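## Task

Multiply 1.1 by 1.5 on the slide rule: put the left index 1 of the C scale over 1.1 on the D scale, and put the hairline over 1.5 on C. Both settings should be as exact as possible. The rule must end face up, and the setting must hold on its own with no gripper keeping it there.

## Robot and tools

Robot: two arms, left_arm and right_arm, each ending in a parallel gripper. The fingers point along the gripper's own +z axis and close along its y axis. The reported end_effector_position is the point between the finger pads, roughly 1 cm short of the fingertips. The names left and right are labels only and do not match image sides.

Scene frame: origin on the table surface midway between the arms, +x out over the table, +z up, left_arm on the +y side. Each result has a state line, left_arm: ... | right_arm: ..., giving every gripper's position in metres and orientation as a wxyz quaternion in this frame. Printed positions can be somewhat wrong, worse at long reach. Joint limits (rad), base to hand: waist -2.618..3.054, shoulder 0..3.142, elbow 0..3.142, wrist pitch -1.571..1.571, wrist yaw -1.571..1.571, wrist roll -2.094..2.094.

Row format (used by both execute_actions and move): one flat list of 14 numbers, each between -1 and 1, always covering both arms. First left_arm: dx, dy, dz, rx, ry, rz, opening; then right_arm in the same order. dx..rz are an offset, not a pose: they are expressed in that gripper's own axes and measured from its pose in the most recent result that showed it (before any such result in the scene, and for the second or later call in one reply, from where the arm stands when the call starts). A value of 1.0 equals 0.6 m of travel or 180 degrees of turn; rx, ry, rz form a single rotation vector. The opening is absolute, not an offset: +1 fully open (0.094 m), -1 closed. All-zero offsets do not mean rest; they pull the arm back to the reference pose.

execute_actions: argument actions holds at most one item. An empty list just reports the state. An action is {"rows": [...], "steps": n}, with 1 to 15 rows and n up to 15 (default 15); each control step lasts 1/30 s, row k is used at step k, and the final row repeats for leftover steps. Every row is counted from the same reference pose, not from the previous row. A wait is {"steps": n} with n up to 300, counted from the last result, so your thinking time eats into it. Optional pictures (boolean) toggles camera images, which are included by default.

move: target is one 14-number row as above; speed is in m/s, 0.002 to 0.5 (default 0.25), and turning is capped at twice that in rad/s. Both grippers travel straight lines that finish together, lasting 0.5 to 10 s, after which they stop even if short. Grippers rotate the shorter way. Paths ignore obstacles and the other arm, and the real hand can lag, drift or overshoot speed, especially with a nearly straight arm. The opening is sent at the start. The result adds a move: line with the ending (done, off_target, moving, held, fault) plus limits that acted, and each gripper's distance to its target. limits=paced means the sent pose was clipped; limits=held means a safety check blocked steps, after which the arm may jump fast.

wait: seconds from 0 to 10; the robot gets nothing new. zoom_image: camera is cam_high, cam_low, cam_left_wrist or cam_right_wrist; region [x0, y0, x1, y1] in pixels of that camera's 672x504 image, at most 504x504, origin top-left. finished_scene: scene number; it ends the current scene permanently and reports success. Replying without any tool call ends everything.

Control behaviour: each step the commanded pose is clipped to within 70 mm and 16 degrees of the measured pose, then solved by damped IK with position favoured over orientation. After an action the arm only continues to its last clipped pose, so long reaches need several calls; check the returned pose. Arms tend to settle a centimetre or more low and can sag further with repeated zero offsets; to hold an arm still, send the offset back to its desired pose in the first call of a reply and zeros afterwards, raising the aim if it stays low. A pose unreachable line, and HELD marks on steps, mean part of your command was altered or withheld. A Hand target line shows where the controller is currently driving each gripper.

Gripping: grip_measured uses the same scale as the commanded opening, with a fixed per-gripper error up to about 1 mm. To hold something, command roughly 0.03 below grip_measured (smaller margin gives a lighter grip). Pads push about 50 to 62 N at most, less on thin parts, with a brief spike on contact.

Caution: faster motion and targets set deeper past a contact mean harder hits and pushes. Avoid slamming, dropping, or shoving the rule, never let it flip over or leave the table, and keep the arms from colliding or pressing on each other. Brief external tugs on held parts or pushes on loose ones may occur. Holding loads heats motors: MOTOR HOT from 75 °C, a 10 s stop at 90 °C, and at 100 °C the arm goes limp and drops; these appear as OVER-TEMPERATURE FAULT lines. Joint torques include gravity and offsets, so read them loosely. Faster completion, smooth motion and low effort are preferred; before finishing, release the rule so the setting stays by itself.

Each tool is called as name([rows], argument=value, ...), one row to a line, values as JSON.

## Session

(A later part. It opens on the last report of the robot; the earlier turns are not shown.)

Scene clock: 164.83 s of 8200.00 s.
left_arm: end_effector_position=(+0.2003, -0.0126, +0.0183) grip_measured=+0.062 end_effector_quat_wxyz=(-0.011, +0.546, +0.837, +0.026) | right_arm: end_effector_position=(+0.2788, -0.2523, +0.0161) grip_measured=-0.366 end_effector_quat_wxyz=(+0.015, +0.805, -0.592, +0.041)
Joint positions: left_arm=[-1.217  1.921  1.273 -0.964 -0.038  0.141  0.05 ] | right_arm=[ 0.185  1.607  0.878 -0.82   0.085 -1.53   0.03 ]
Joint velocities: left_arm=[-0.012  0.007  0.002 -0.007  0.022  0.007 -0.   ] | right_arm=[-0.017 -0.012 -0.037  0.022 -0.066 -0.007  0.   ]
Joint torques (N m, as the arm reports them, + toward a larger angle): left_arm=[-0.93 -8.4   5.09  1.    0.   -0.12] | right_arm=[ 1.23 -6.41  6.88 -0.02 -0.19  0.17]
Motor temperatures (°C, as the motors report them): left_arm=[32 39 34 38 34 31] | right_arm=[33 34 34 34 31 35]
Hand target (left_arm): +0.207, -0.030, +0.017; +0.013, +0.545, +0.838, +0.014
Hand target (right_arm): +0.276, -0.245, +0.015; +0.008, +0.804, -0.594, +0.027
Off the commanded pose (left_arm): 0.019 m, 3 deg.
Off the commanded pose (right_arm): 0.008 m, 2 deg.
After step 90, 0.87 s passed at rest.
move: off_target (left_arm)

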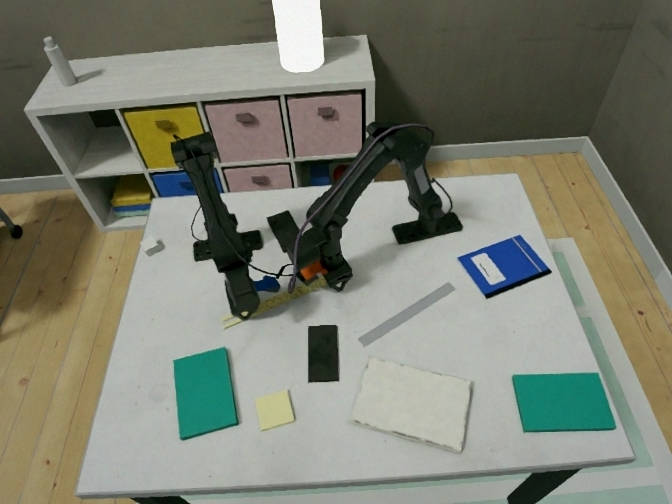

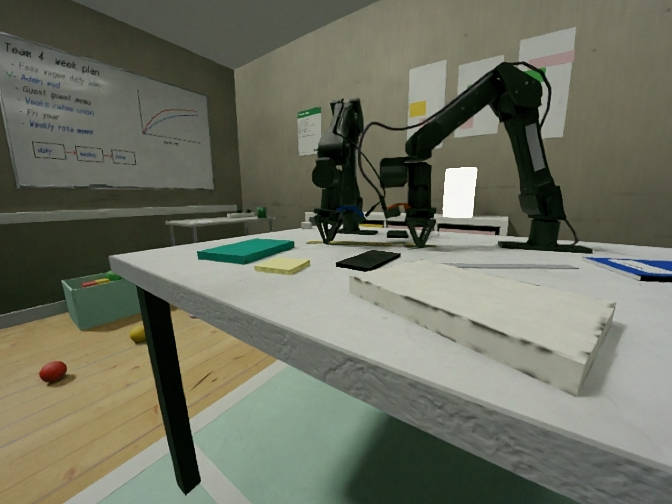

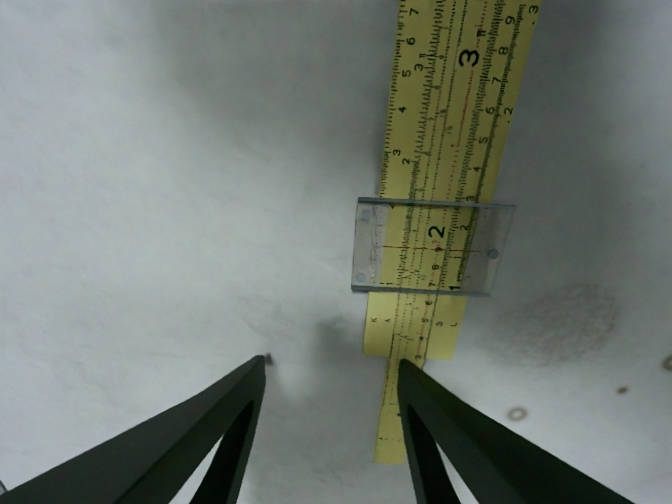

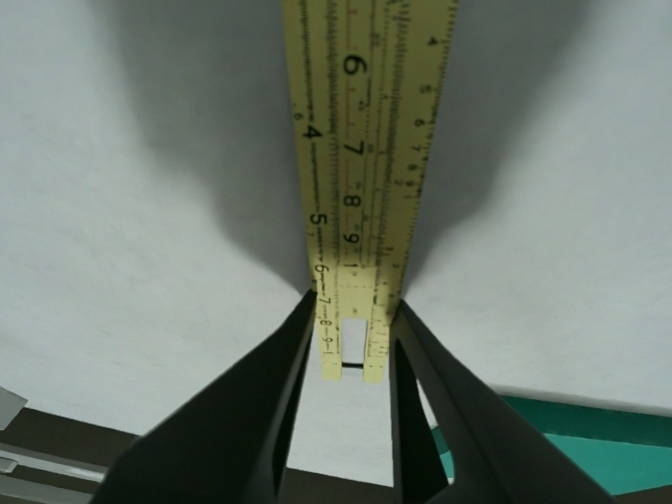

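move(target=[0.06,0,-0.05,0,-0.01,0,0.06,0,0.0,0,0,0,0,0.1], speed=0.08)

Scene clock: 171.50 s of 8200.00 s.
left_arm: end_effector_position=(+0.1834, +0.0145, +0.0436) grip_measured=+0.062 end_effector_quat_wxyz=(-0.001, +0.549, +0.835, +0.022) | right_arm: end_effector_position=(+0.2789, -0.2524, +0.0161) grip_measured=+0.097 end_effector_quat_wxyz=(+0.015, +0.805, -0.592, +0.041)
Joint positions: left_arm=[-1.217  1.753  1.164 -1.002 -0.038  0.149  0.05 ] | right_arm=[ 0.185  1.607  0.878 -0.82   0.085 -1.53   0.052]
Joint velocities: left_arm=[ 0.012 -0.002 -0.012  0.022  0.022 -0.066 -0.001] | right_arm=[ 0.002 -0.007 -0.002  0.037 -0.139 -0.007 -0.001]
Joint torques (N m, as the arm reports them, + toward a larger angle): left_arm=[  1.25 -10.73   3.13   0.45   0.01   0.02] | right_arm=[ 0.3  -6.75  6.61 -0.01  0.07 -0.08]
Motor temperatures (°C, as the motors report them): left_arm=[32 39 34 38 34 31] | right_arm=[33 34 34 34 31 35]
Hand target (left_arm): +0.185, +0.019, +0.049; +0.002, +0.546, +0.838, +0.018
Hand target (right_arm): +0.279, -0.252, +0.016; +0.015, +0.805, -0.592, +0.041
Off the commanded pose (left_arm): 0.008 m, 1 deg.
Off the commanded pose (right_arm): 0.000 m, 0 deg.
After step 90, 2.73 s passed at rest.
move: done

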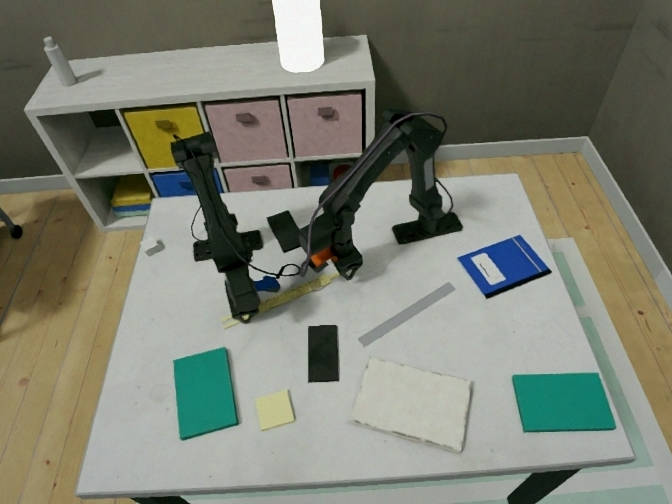

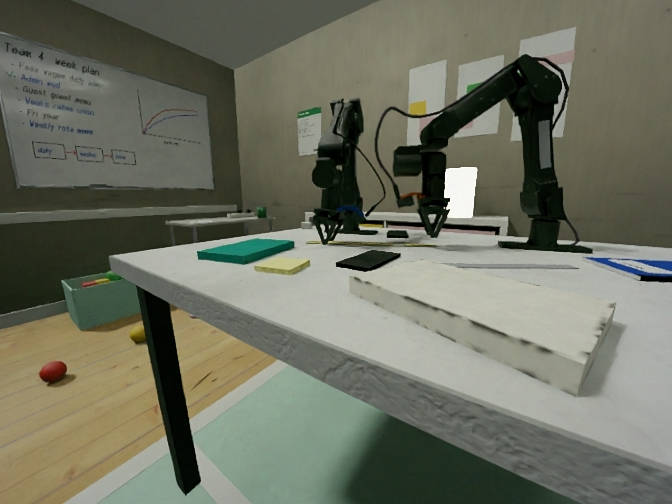

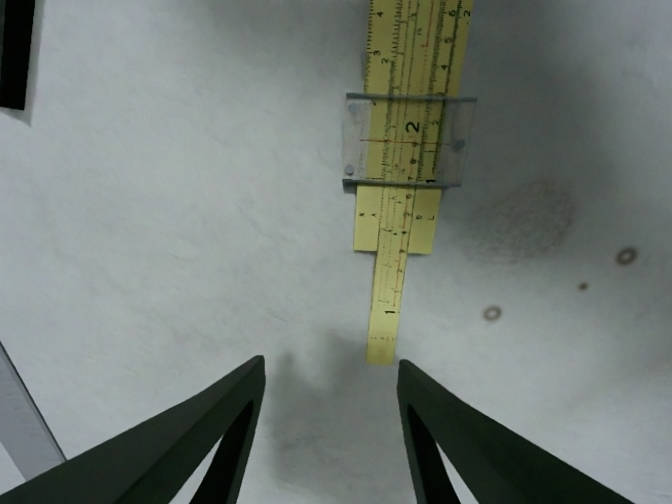

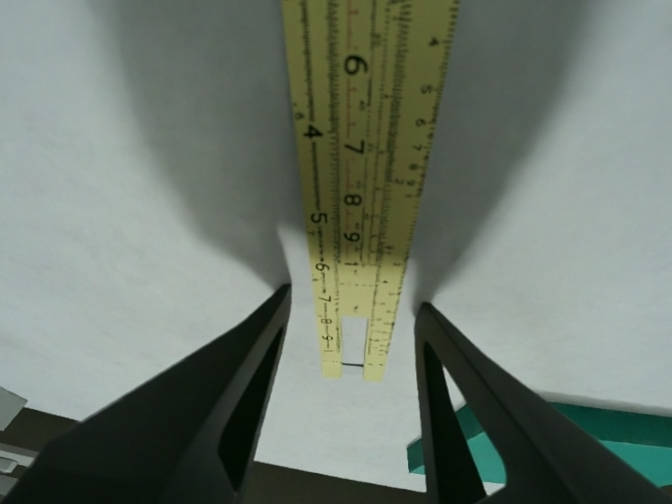

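move(target=[0,0,0,0,0,0,0.06,0.055,0,-0.03,-0.008,-0.027,0,0.1], speed=0.06)

Scene clock: 178.40 s of 8200.00 s.
left_arm: end_effector_position=(+0.1832, +0.0148, +0.0437) grip_measured=+0.062 end_effector_quat_wxyz=(-0.002, +0.549, +0.835, +0.022) | right_arm: end_effector_position=(+0.2840, -0.2845, +0.0275) grip_measured=+0.097 end_effector_quat_wxyz=(+0.010, +0.804, -0.594, +0.003)
Joint positions: left_arm=[-1.217  1.753  1.164 -1.003 -0.038  0.149  0.05 ] | right_arm=[ 0.012  1.607  0.931 -0.905  0.018 -1.697  0.052]
Joint velocities: left_arm=[-0.012  0.012 -0.002 -0.066  0.022 -0.037 -0.001] | right_arm=[ 0.002 -0.012 -0.027 -0.022 -0.007 -0.037 -0.   ]
Joint torques (N m, as the arm reports them, + toward a larger angle): left_arm=[ 0.07 -8.4   3.74  0.51 -0.02 -0.05] | right_arm=[-0.45 -8.55  9.26 -0.37 -0.11 -0.07]
Motor temperatures (°C, as the motors report them): left_arm=[32 40 34 38 34 31] | right_arm=[33 34 34 34 31 35]
Hand target (left_arm): +0.183, +0.015, +0.044; -0.002, +0.549, +0.835, +0.022
Hand target (right_arm): +0.288, -0.283, +0.037; -0.001, +0.806, -0.592, +0.003
Off the commanded pose (left_arm): 0.000 m, 0 deg.
Off the commanded pose (right_arm): 0.010 m, 1 deg.
After step 90, 2.70 s passed at rest.
move: done

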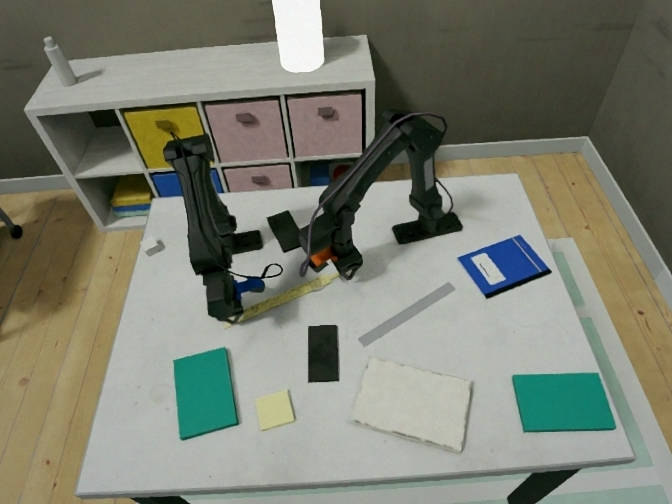

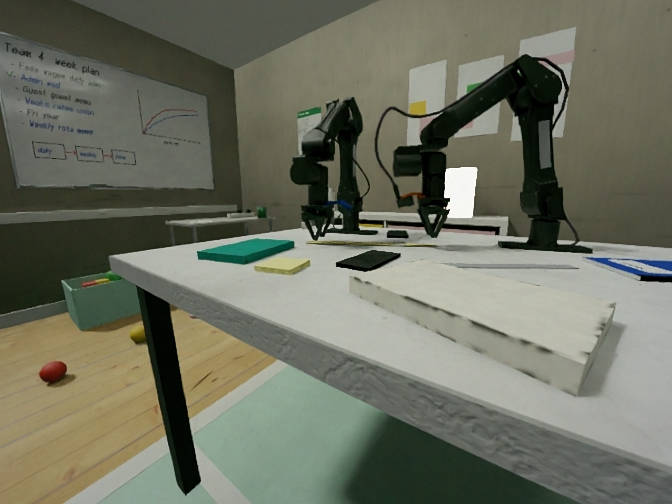

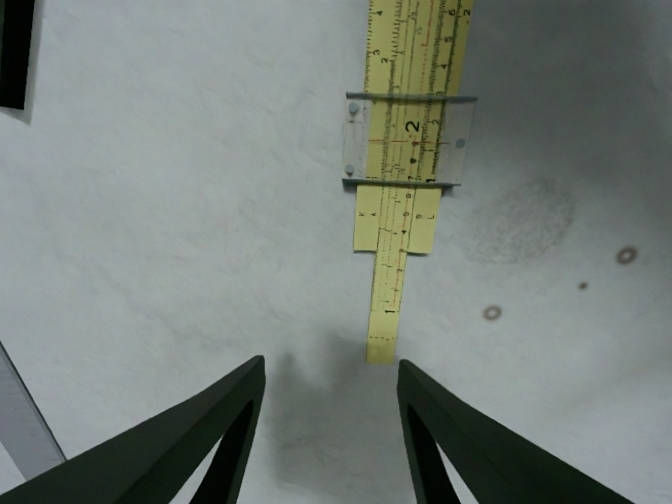

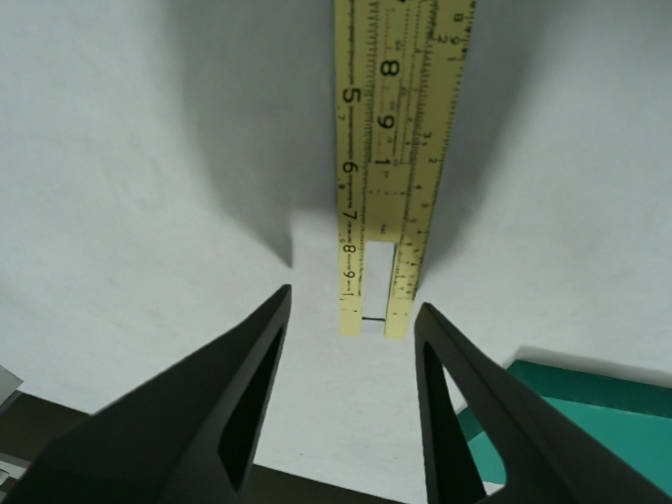

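move(target=[0,0,0,0,0,0,0.06,0,-0.022,0.026,0,0,-0.03,0.1], speed=0.04)

Scene clock: 190.63 s of 8200.00 s.
left_arm: end_effector_position=(+0.1832, +0.0148, +0.0437) grip_measured=+0.062 end_effector_quat_wxyz=(-0.002, +0.549, +0.835, +0.022) | right_arm: end_effector_position=(+0.2874, -0.2843, +0.0166) grip_measured=+0.097 end_effector_quat_wxyz=(+0.016, +0.827, -0.562, -0.002)
Joint positions: left_arm=[-1.217  1.753  1.164 -1.003 -0.038  0.149  0.05 ] | right_arm=[ 0.012  1.653  0.931 -0.874  0.02  -1.775  0.052]
Joint velocities: left_arm=[ 0.007 -0.002 -0.007  0.051 -0.007  0.007 -0.001] | right_arm=[-0.017  0.007  0.002 -0.037  0.007 -0.037 -0.   ]
Joint torques (N m, as the arm reports them, + toward a larger angle): left_arm=[ 0.07 -8.53  3.75  0.49  0.   -0.03] | right_arm=[ 0.51 -4.56  7.49  0.22 -0.03 -0.08]
Motor temperatures (°C, as the motors report them): left_arm=[32 40 34 37 34 31] | right_arm=[33 34 34 34 31 35]
Hand target (left_arm): +0.183, +0.015, +0.044; -0.002, +0.549, +0.835, +0.022
Hand target (right_arm): +0.296, -0.281, +0.012; +0.010, +0.831, -0.556, +0.003
Off the commanded pose (left_arm): 0.000 m, 0 deg.
Off the commanded pose (right_arm): 0.011 m, 1 deg.
After step 90, 7.83 s passed at rest.
move: off_target (right_arm)

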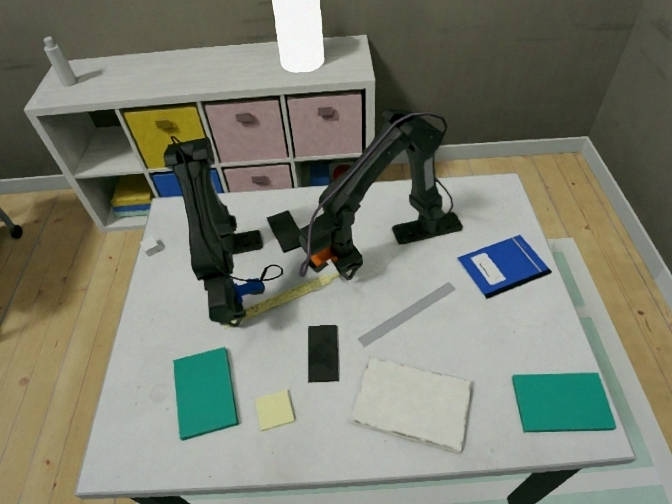

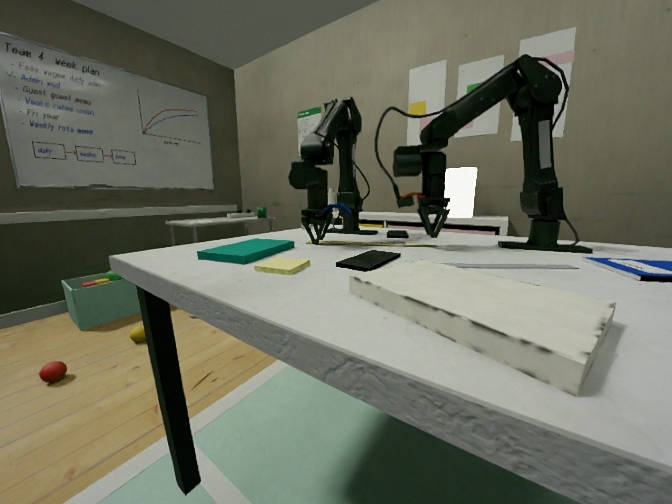

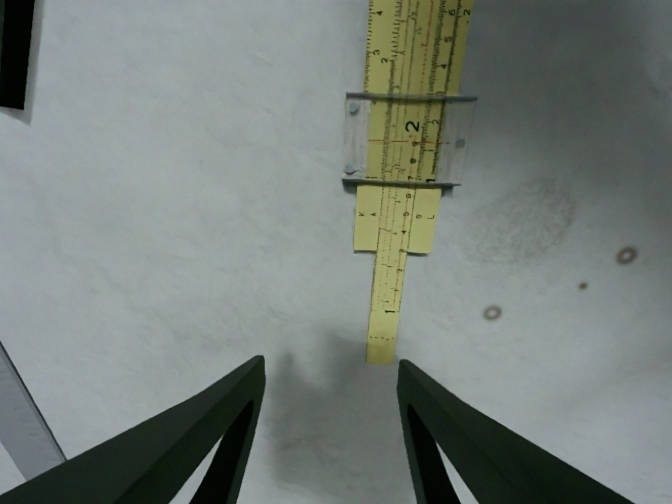

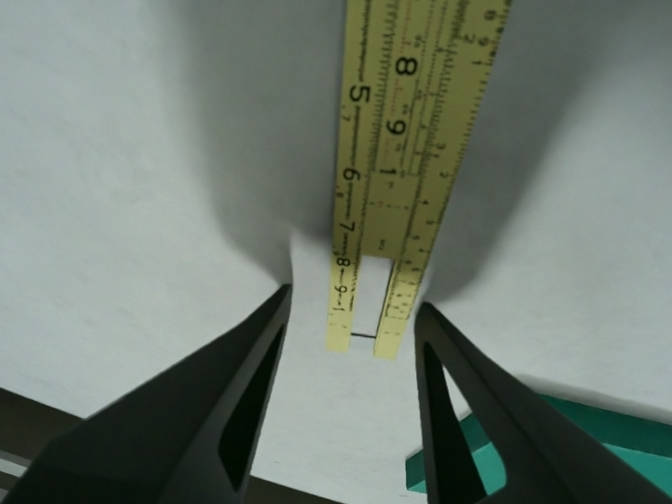

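move(target=[0,0,0,0,0,0,0.06,0,-0.022,-0.015,-0.008,0.005,0.018,0.2], speed=0.04)

move(target=[0,0,0,0,0,0,0.06,0,-0.004,0.012,0,0,0,0.2], speed=0.04)

Scene clock: 195.97 s of 8200.00 s.
left_arm: end_effector_position=(+0.1832, +0.0148, +0.0437) grip_measured=+0.062 end_effector_quat_wxyz=(-0.002, +0.549, +0.835, +0.022) | right_arm: end_effector_position=(+0.2985, -0.2814, +0.0210) grip_measured=+0.197 end_effector_quat_wxyz=(+0.025, +0.811, -0.584, +0.000)
Joint positions: left_arm=[-1.217  1.753  1.164 -1.003 -0.038  0.149  0.05 ] | right_arm=[ 0.026  1.697  0.999 -0.909  0.035 -1.707  0.056]
Joint velocities: left_arm=[-0.027 -0.007 -0.002 -0.007  0.022  0.022 -0.001] | right_arm=[-0.022 -0.012  0.002 -0.022 -0.037 -0.022 -0.   ]
Joint torques (N m, as the arm reports them, + toward a larger angle): left_arm=[ 0.11 -8.46  3.65  0.53 -0.01 -0.01] | right_arm=[ 0.73 -7.19  9.28 -0.37  0.03  0.08]
Motor temperatures (°C, as the motors report them): left_arm=[32 40 34 37 34 31] | right_arm=[33 34 34 34 31 35]
Hand target (left_arm): +0.183, +0.015, +0.044; -0.002, +0.549, +0.835, +0.022
Hand target (right_arm): +0.300, -0.279, +0.025; +0.030, +0.810, -0.585, -0.002
Off the commanded pose (left_arm): 0.000 m, 0 deg.
Off the commanded pose (right_arm): 0.005 m, 1 deg.
After step 90, 1.23 s passed at rest.
move: done

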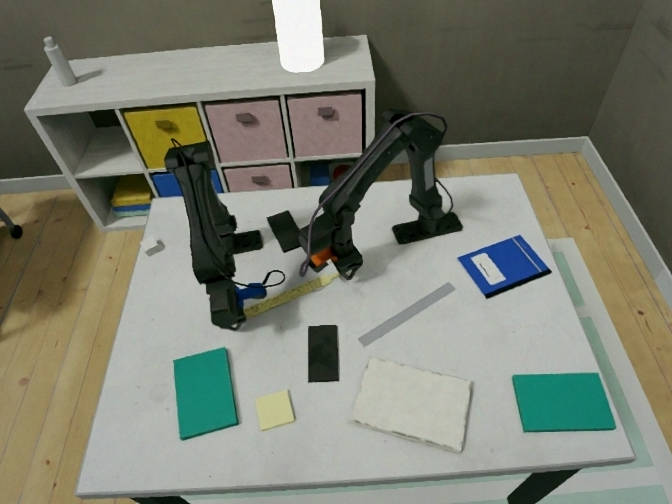

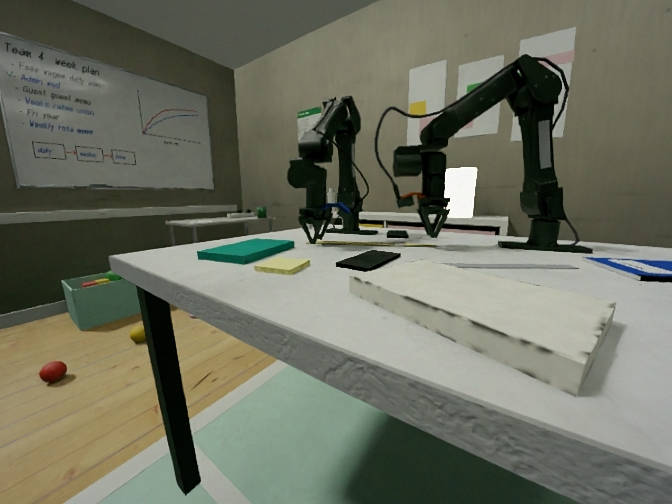

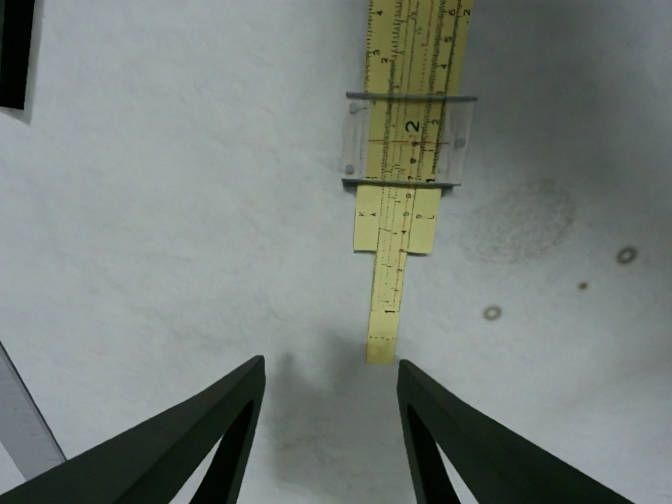

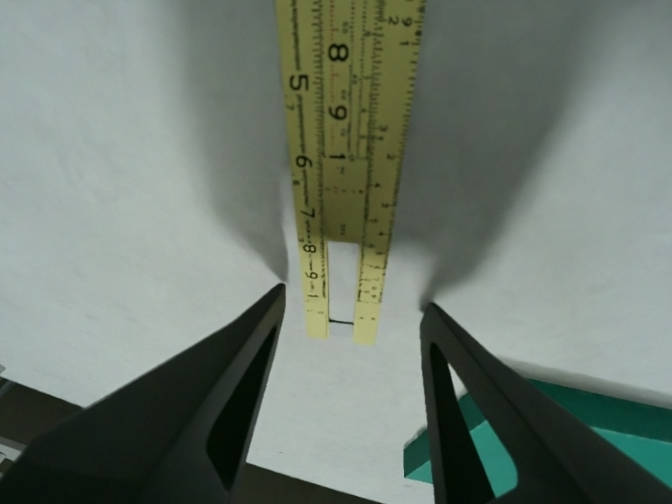

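Scene clock: 196.67 s of 8200.00 s.
left_arm: end_effector_position=(+0.1832, +0.0148, +0.0437) grip_measured=+0.062 end_effector_quat_wxyz=(-0.002, +0.549, +0.835, +0.022) | right_arm: end_effector_position=(+0.3005, -0.2811, +0.0178) grip_measured=+0.197 end_effector_quat_wxyz=(+0.025, +0.811, -0.584, +0.001)
Joint positions: left_arm=[-1.217  1.753  1.164 -1.003 -0.038  0.149  0.05 ] | right_arm=[ 0.026  1.709  0.999 -0.896  0.035 -1.707  0.056]
Joint velocities: left_arm=[-0.007  0.012  0.007  0.037  0.051  0.007  0.   ] | right_arm=[ 0.017  0.007  0.007 -0.022 -0.037 -0.022 -0.   ]
Joint torques (N m, as the arm reports them, + toward a larger angle): left_arm=[ 0.13 -8.42  3.72  0.53 -0.04 -0.02] | right_arm=[ 0.18 -7.29  5.91  0.02  0.02  0.03]
Motor temperatures (°C, as the motors report them): left_arm=[32 40 34 37 34 31] | right_arm=[33 34 34 34 31 35]
Hand target (left_arm): +0.183, +0.015, +0.044; -0.002, +0.549, +0.835, +0.022
Hand target (right_arm): +0.301, -0.281, +0.014; +0.025, +0.811, -0.584, +0.000
Off the commanded pose (left_arm): 0.000 m, 0 deg.
Off the commanded pose (right_arm): 0.004 m, 0 deg.
move: done

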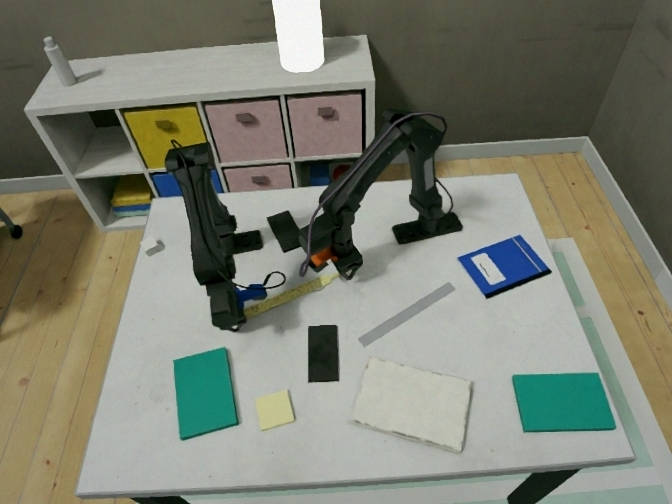

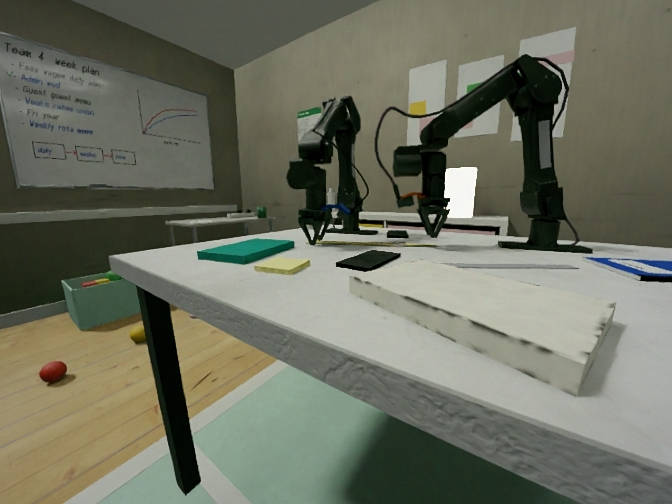

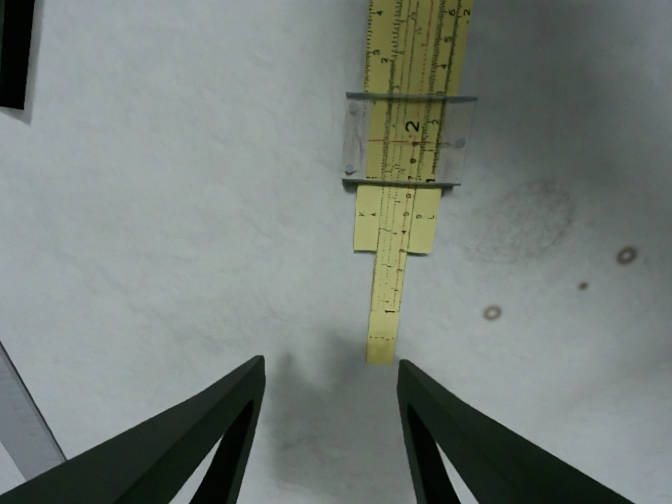

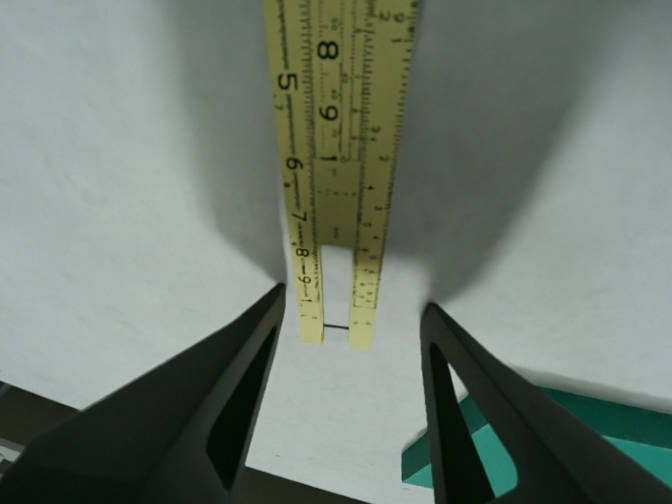

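move(target=[0,0,0,0,0,0,0.06,0,0.013,0.008,0.013,-0.009,0,0.2], speed=0.03)

Scene clock: 200.27 s of 8200.00 s.
left_arm: end_effector_position=(+0.1832, +0.0148, +0.0437) grip_measured=+0.062 end_effector_quat_wxyz=(-0.002, +0.549, +0.835, +0.022) | right_arm: end_effector_position=(+0.3001, -0.2818, +0.0162) grip_measured=+0.197 end_effector_quat_wxyz=(+0.000, +0.811, -0.585, +0.009)
Joint positions: left_arm=[-1.217  1.753  1.164 -1.003 -0.038  0.149  0.05 ] | right_arm=[ 0.009  1.667  0.946 -0.837  0.013 -1.724  0.056]
Joint velocities: left_arm=[-0.012  0.012 -0.002  0.007  0.037  0.007 -0.   ] | right_arm=[ 0.002  0.007 -0.007 -0.037  0.022 -0.051 -0.001]
Joint torques (N m, as the arm reports them, + toward a larger angle): left_arm=[-0.08 -8.43  3.62  0.5  -0.01 -0.02] | right_arm=[-0.73 -8.6   4.3  -0.04 -0.06 -0.09]
Motor temperatures (°C, as the motors report them): left_arm=[32 40 34 37 34 31] | right_arm=[33 34 34 34 31 35]
Hand target (left_arm): +0.183, +0.015, +0.044; -0.002, +0.549, +0.835, +0.022
Hand target (right_arm): +0.293, -0.284, +0.014; +0.000, +0.812, -0.584, +0.002
Off the commanded pose (left_arm): 0.000 m, 0 deg.
Off the commanded pose (right_arm): 0.008 m, 1 deg.
move: done

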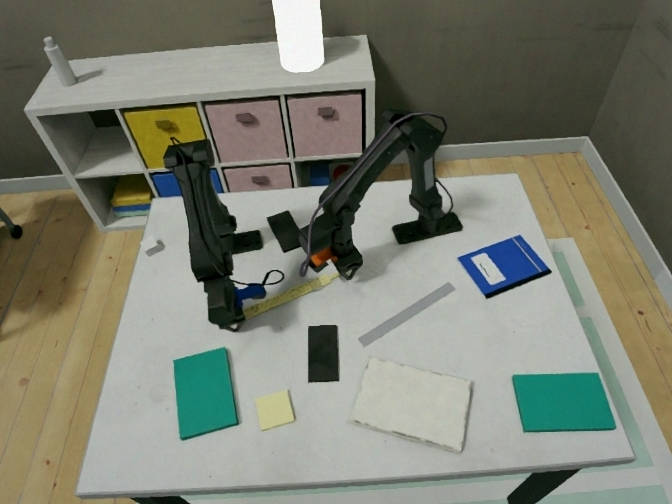

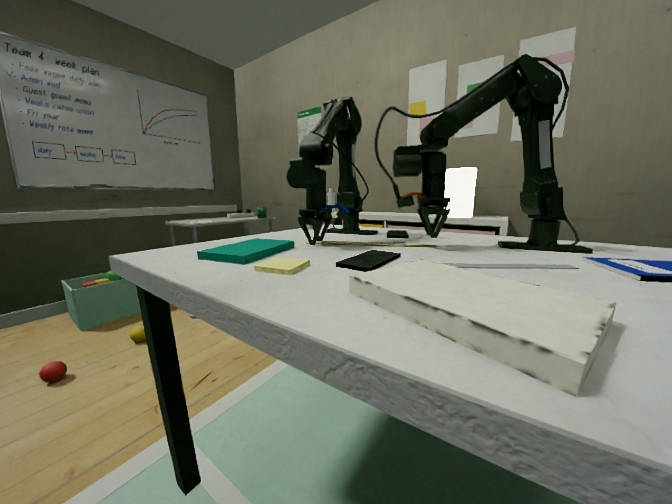

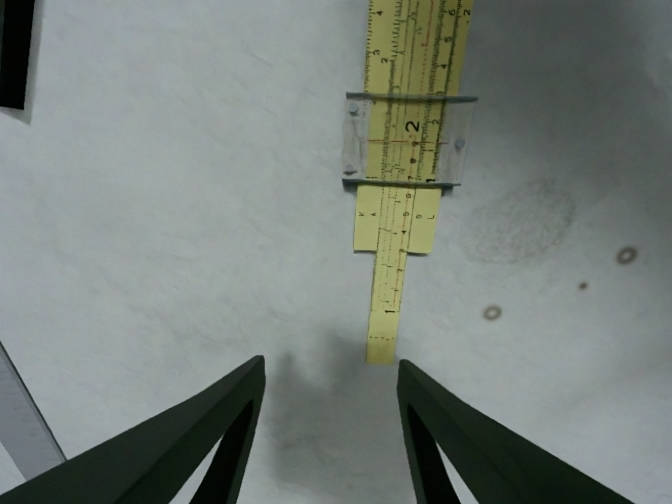

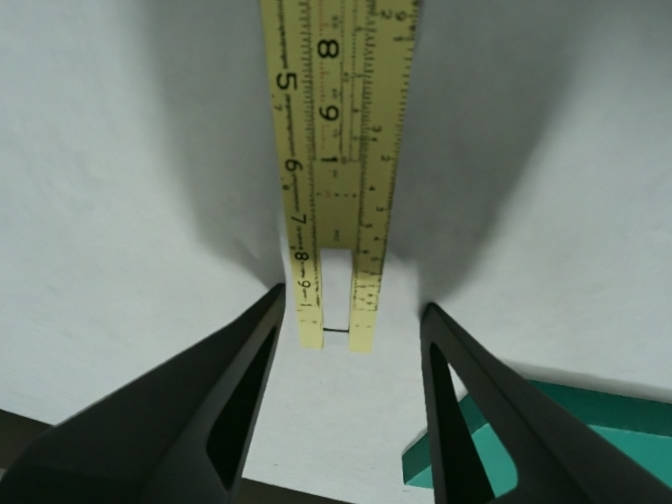

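move(target=[0,0,0,0,0,0,0.06,0,0,0,0,0,0,-0.40], speed=0.03)

wait(seconds=0.7)

Scene clock: 202.80 s of 8200.00 s.
left_arm: end_effector_position=(+0.1832, +0.0148, +0.0437) grip_measured=+0.062 end_effector_quat_wxyz=(-0.002, +0.549, +0.835, +0.022) | right_arm: end_effector_position=(+0.3003, -0.2818, +0.0162) grip_measured=-0.366 end_effector_quat_wxyz=(-0.000, +0.812, -0.584, +0.009)
Joint positions: left_arm=[-1.217  1.753  1.164 -1.003 -0.038  0.149  0.05 ] | right_arm=[ 0.009  1.667  0.946 -0.836  0.013 -1.725  0.03 ]
Joint velocities: left_arm=[-0.022 -0.012 -0.007 -0.066 -0.066 -0.007 -0.001] | right_arm=[-0.007 -0.002 -0.022  0.022  0.022 -0.095  0.   ]
Joint torques (N m, as the arm reports them, + toward a larger angle): left_arm=[ 0.03 -8.54  3.68  0.53  0.   -0.01] | right_arm=[ 0.03 -7.65  6.71 -0.05 -0.01  0.04]
Motor temperatures (°C, as the motors report them): left_arm=[32 40 34 37 34 31] | right_arm=[33 34 34 34 31 35]
Hand target (left_arm): +0.183, +0.015, +0.044; -0.002, +0.549, +0.835, +0.022
Hand target (right_arm): +0.300, -0.282, +0.016; +0.000, +0.811, -0.585, +0.009
Off the commanded pose (left_arm): 0.000 m, 0 deg.
Off the commanded pose (right_arm): 0.000 m, 0 deg.
move: done

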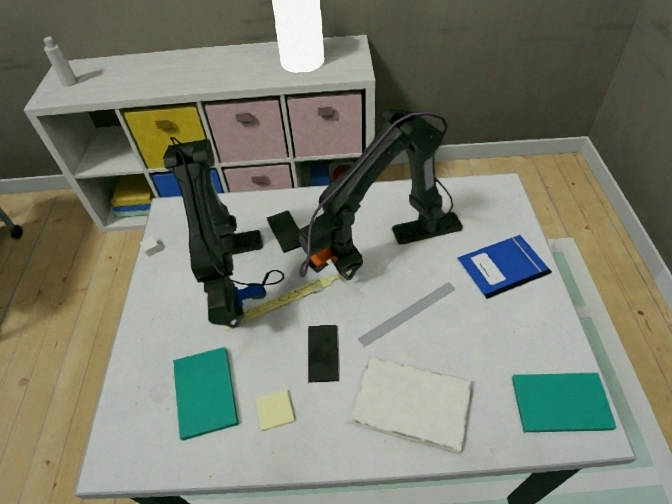

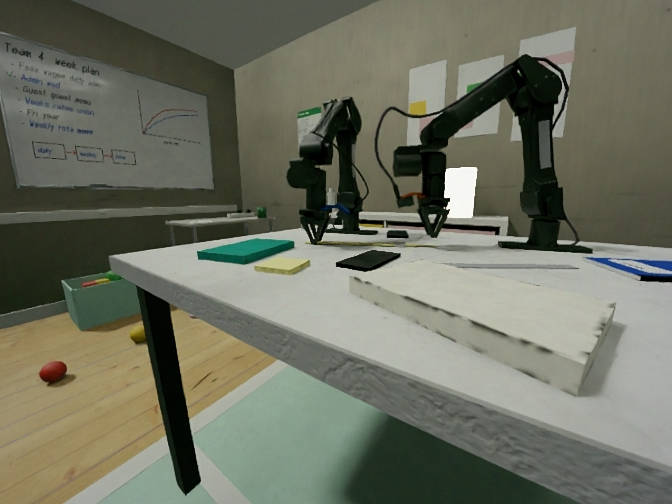

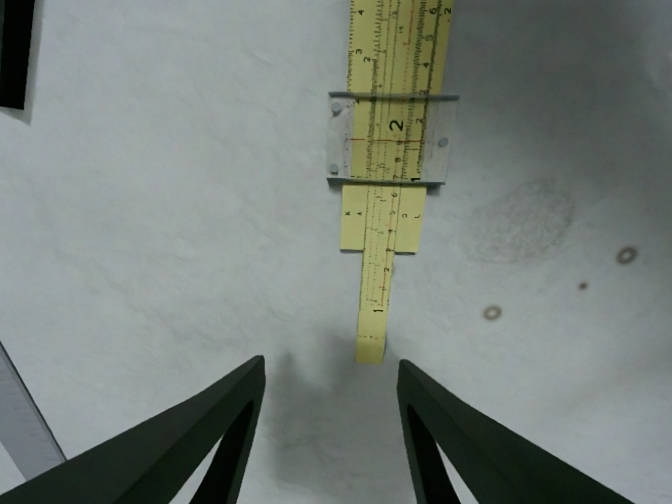

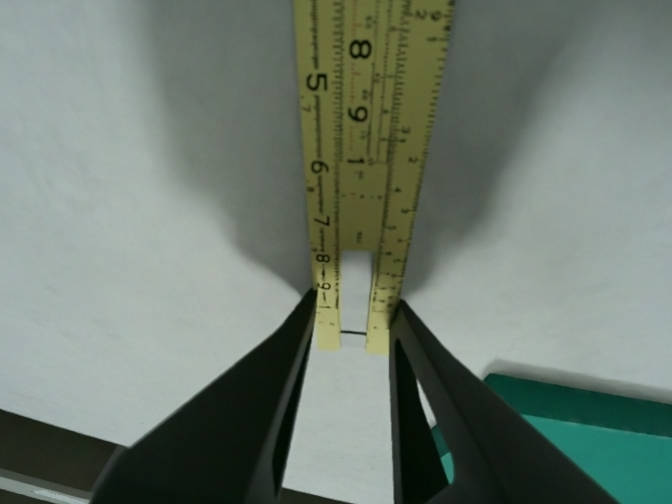

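Scene clock: 203.50 s of 8200.00 s.
left_arm: end_effector_position=(+0.1832, +0.0148, +0.0437) grip_measured=+0.062 end_effector_quat_wxyz=(-0.002, +0.549, +0.835, +0.022) | right_arm: end_effector_position=(+0.3003, -0.2818, +0.0162) grip_measured=-0.366 end_effector_quat_wxyz=(-0.000, +0.812, -0.584, +0.009)
Joint positions: left_arm=[-1.217  1.753  1.164 -1.003 -0.038  0.149  0.05 ] | right_arm=[ 0.009  1.667  0.946 -0.836  0.013 -1.725  0.03 ]
Joint velocities: left_arm=[-0.032 -0.022 -0.007  0.007 -0.007  0.022 -0.   ] | right_arm=[-0.017 -0.002 -0.007  0.037 -0.037  0.022  0.   ]
Joint torques (N m, as the arm reports them, + toward a larger angle): left_arm=[ 0.05 -8.49  3.79  0.51 -0.04  0.02] | right_arm=[ 0.08 -7.64  6.54 -0.03  0.    0.02]
Motor temperatures (°C, as the motors report them): left_arm=[32 40 34 37 34 31] | right_arm=[33 34 34 34 31 35]
Hand target (left_arm): +0.183, +0.015, +0.044; -0.002, +0.549, +0.835, +0.022
Hand target (right_arm): +0.300, -0.282, +0.016; +0.000, +0.811, -0.585, +0.009
Off the commanded pose (left_arm): 0.000 m, 0 deg.
Off the commanded pose (right_arm): 0.000 m, 0 deg.
Steps of this call (steps 1 to 21: nothing new was sent). Readings (end_effector_position):
1: left_arm (+0.1832, +0.0148, +0.0437) | right_arm (+0.3003, -0.2818, +0.0162)
2: left_arm (+0.1832, +0.0148, +0.0437) | right_arm (+0.3003, -0.2818, +0.0162)
4: left_arm (+0.1832, +0.0148, +0.0437) | right_arm (+0.3003, -0.2818, +0.0162)
8: left_arm (+0.1832, +0.0148, +0.0437) | right_arm (+0.3003, -0.2818, +0.0162)
21: the state above

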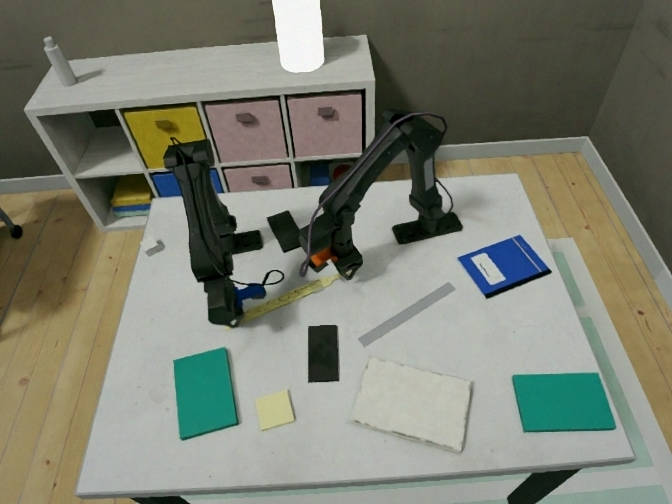

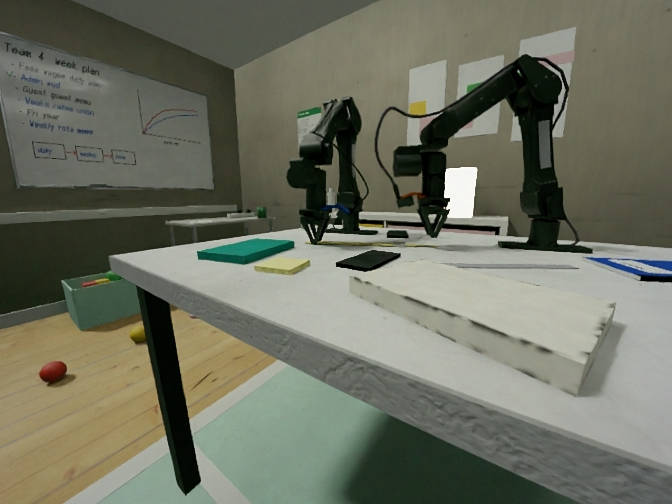

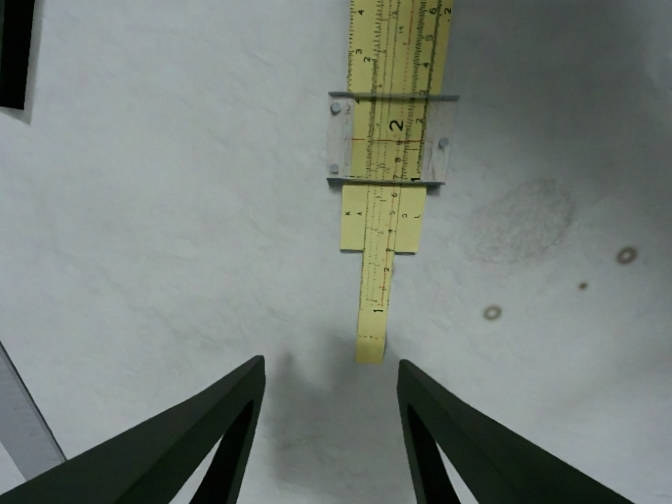

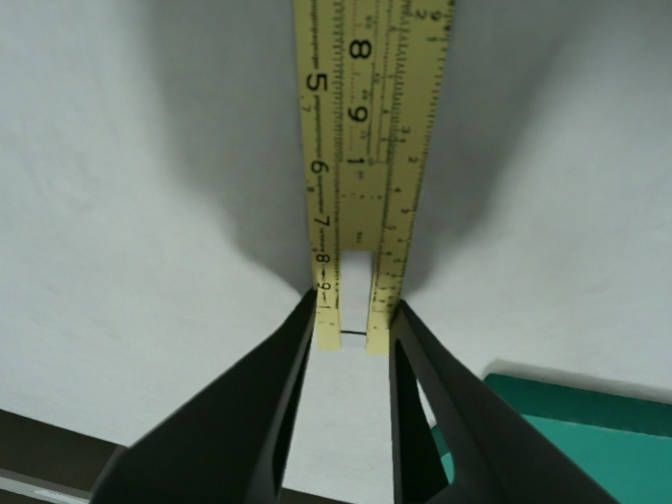

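move(target=[0.02,-0.036,0.03,0.012,-0.008,0,0.06,0,0,0,0,0,0,-0.40], speed=0.04)

Scene clock: 208.90 s of 8200.00 s.
left_arm: end_effector_position=(+0.1606, +0.0227, +0.0186) grip_measured=+0.062 end_effector_quat_wxyz=(-0.016, +0.548, +0.836, +0.010) | right_arm: end_effector_position=(+0.3003, -0.2818, +0.0162) grip_measured=-0.366 end_effector_quat_wxyz=(-0.000, +0.812, -0.584, +0.009)
Joint positions: left_arm=[-1.249  1.74   1.04  -0.909 -0.004  0.114  0.05 ] | right_arm=[ 0.009  1.667  0.946 -0.836  0.013 -1.725  0.03 ]
Joint velocities: left_arm=[-0.017 -0.012 -0.002  0.007 -0.051  0.007  0.   ] | right_arm=[ 0.007  0.012 -0.002  0.007 -0.007 -0.022  0.   ]
Joint torques (N m, as the arm reports them, + toward a larger angle): left_arm=[ -0.86 -10.66   3.11   0.59   0.1   -0.07] | right_arm=[-0.14 -7.73  6.5  -0.08  0.03 -0.04]
Motor temperatures (°C, as the motors report them): left_arm=[32 40 34 37 34 31] | right_arm=[33 34 34 34 31 35]
Hand target (left_arm): +0.159, +0.017, +0.025; -0.001, +0.549, +0.836, -0.001
Hand target (right_arm): +0.300, -0.282, +0.016; -0.000, +0.812, -0.584, +0.009
Off the commanded pose (left_arm): 0.008 m, 2 deg.
Off the commanded pose (right_arm): 0.000 m, 0 deg.
After step 90, 1.17 s passed at rest.
move: done

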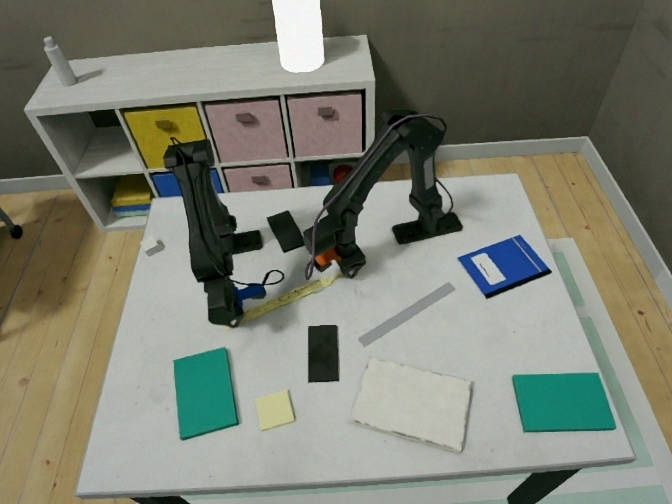

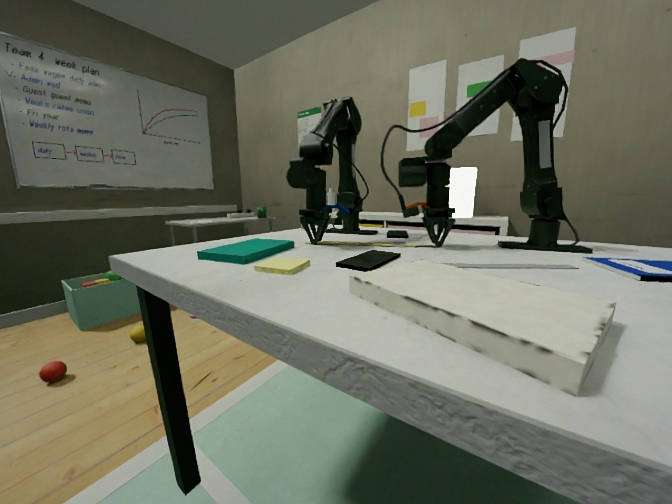

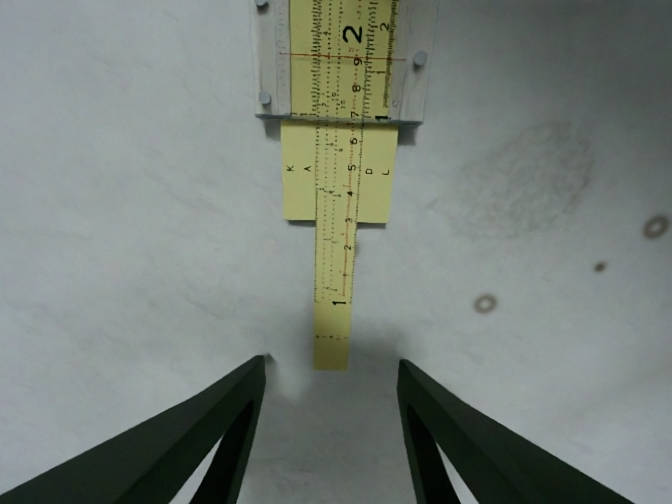

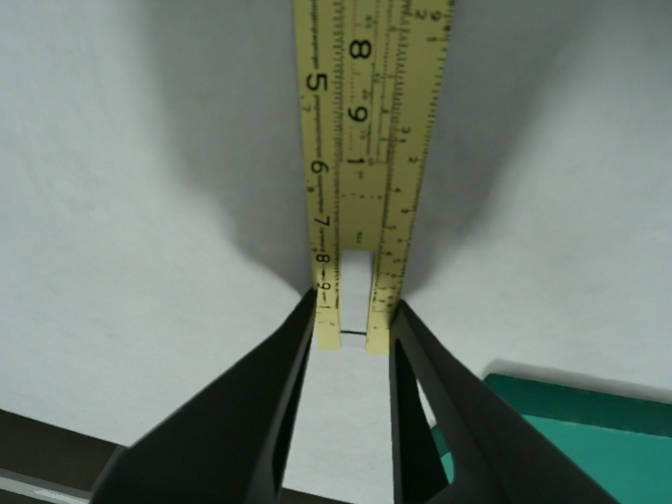

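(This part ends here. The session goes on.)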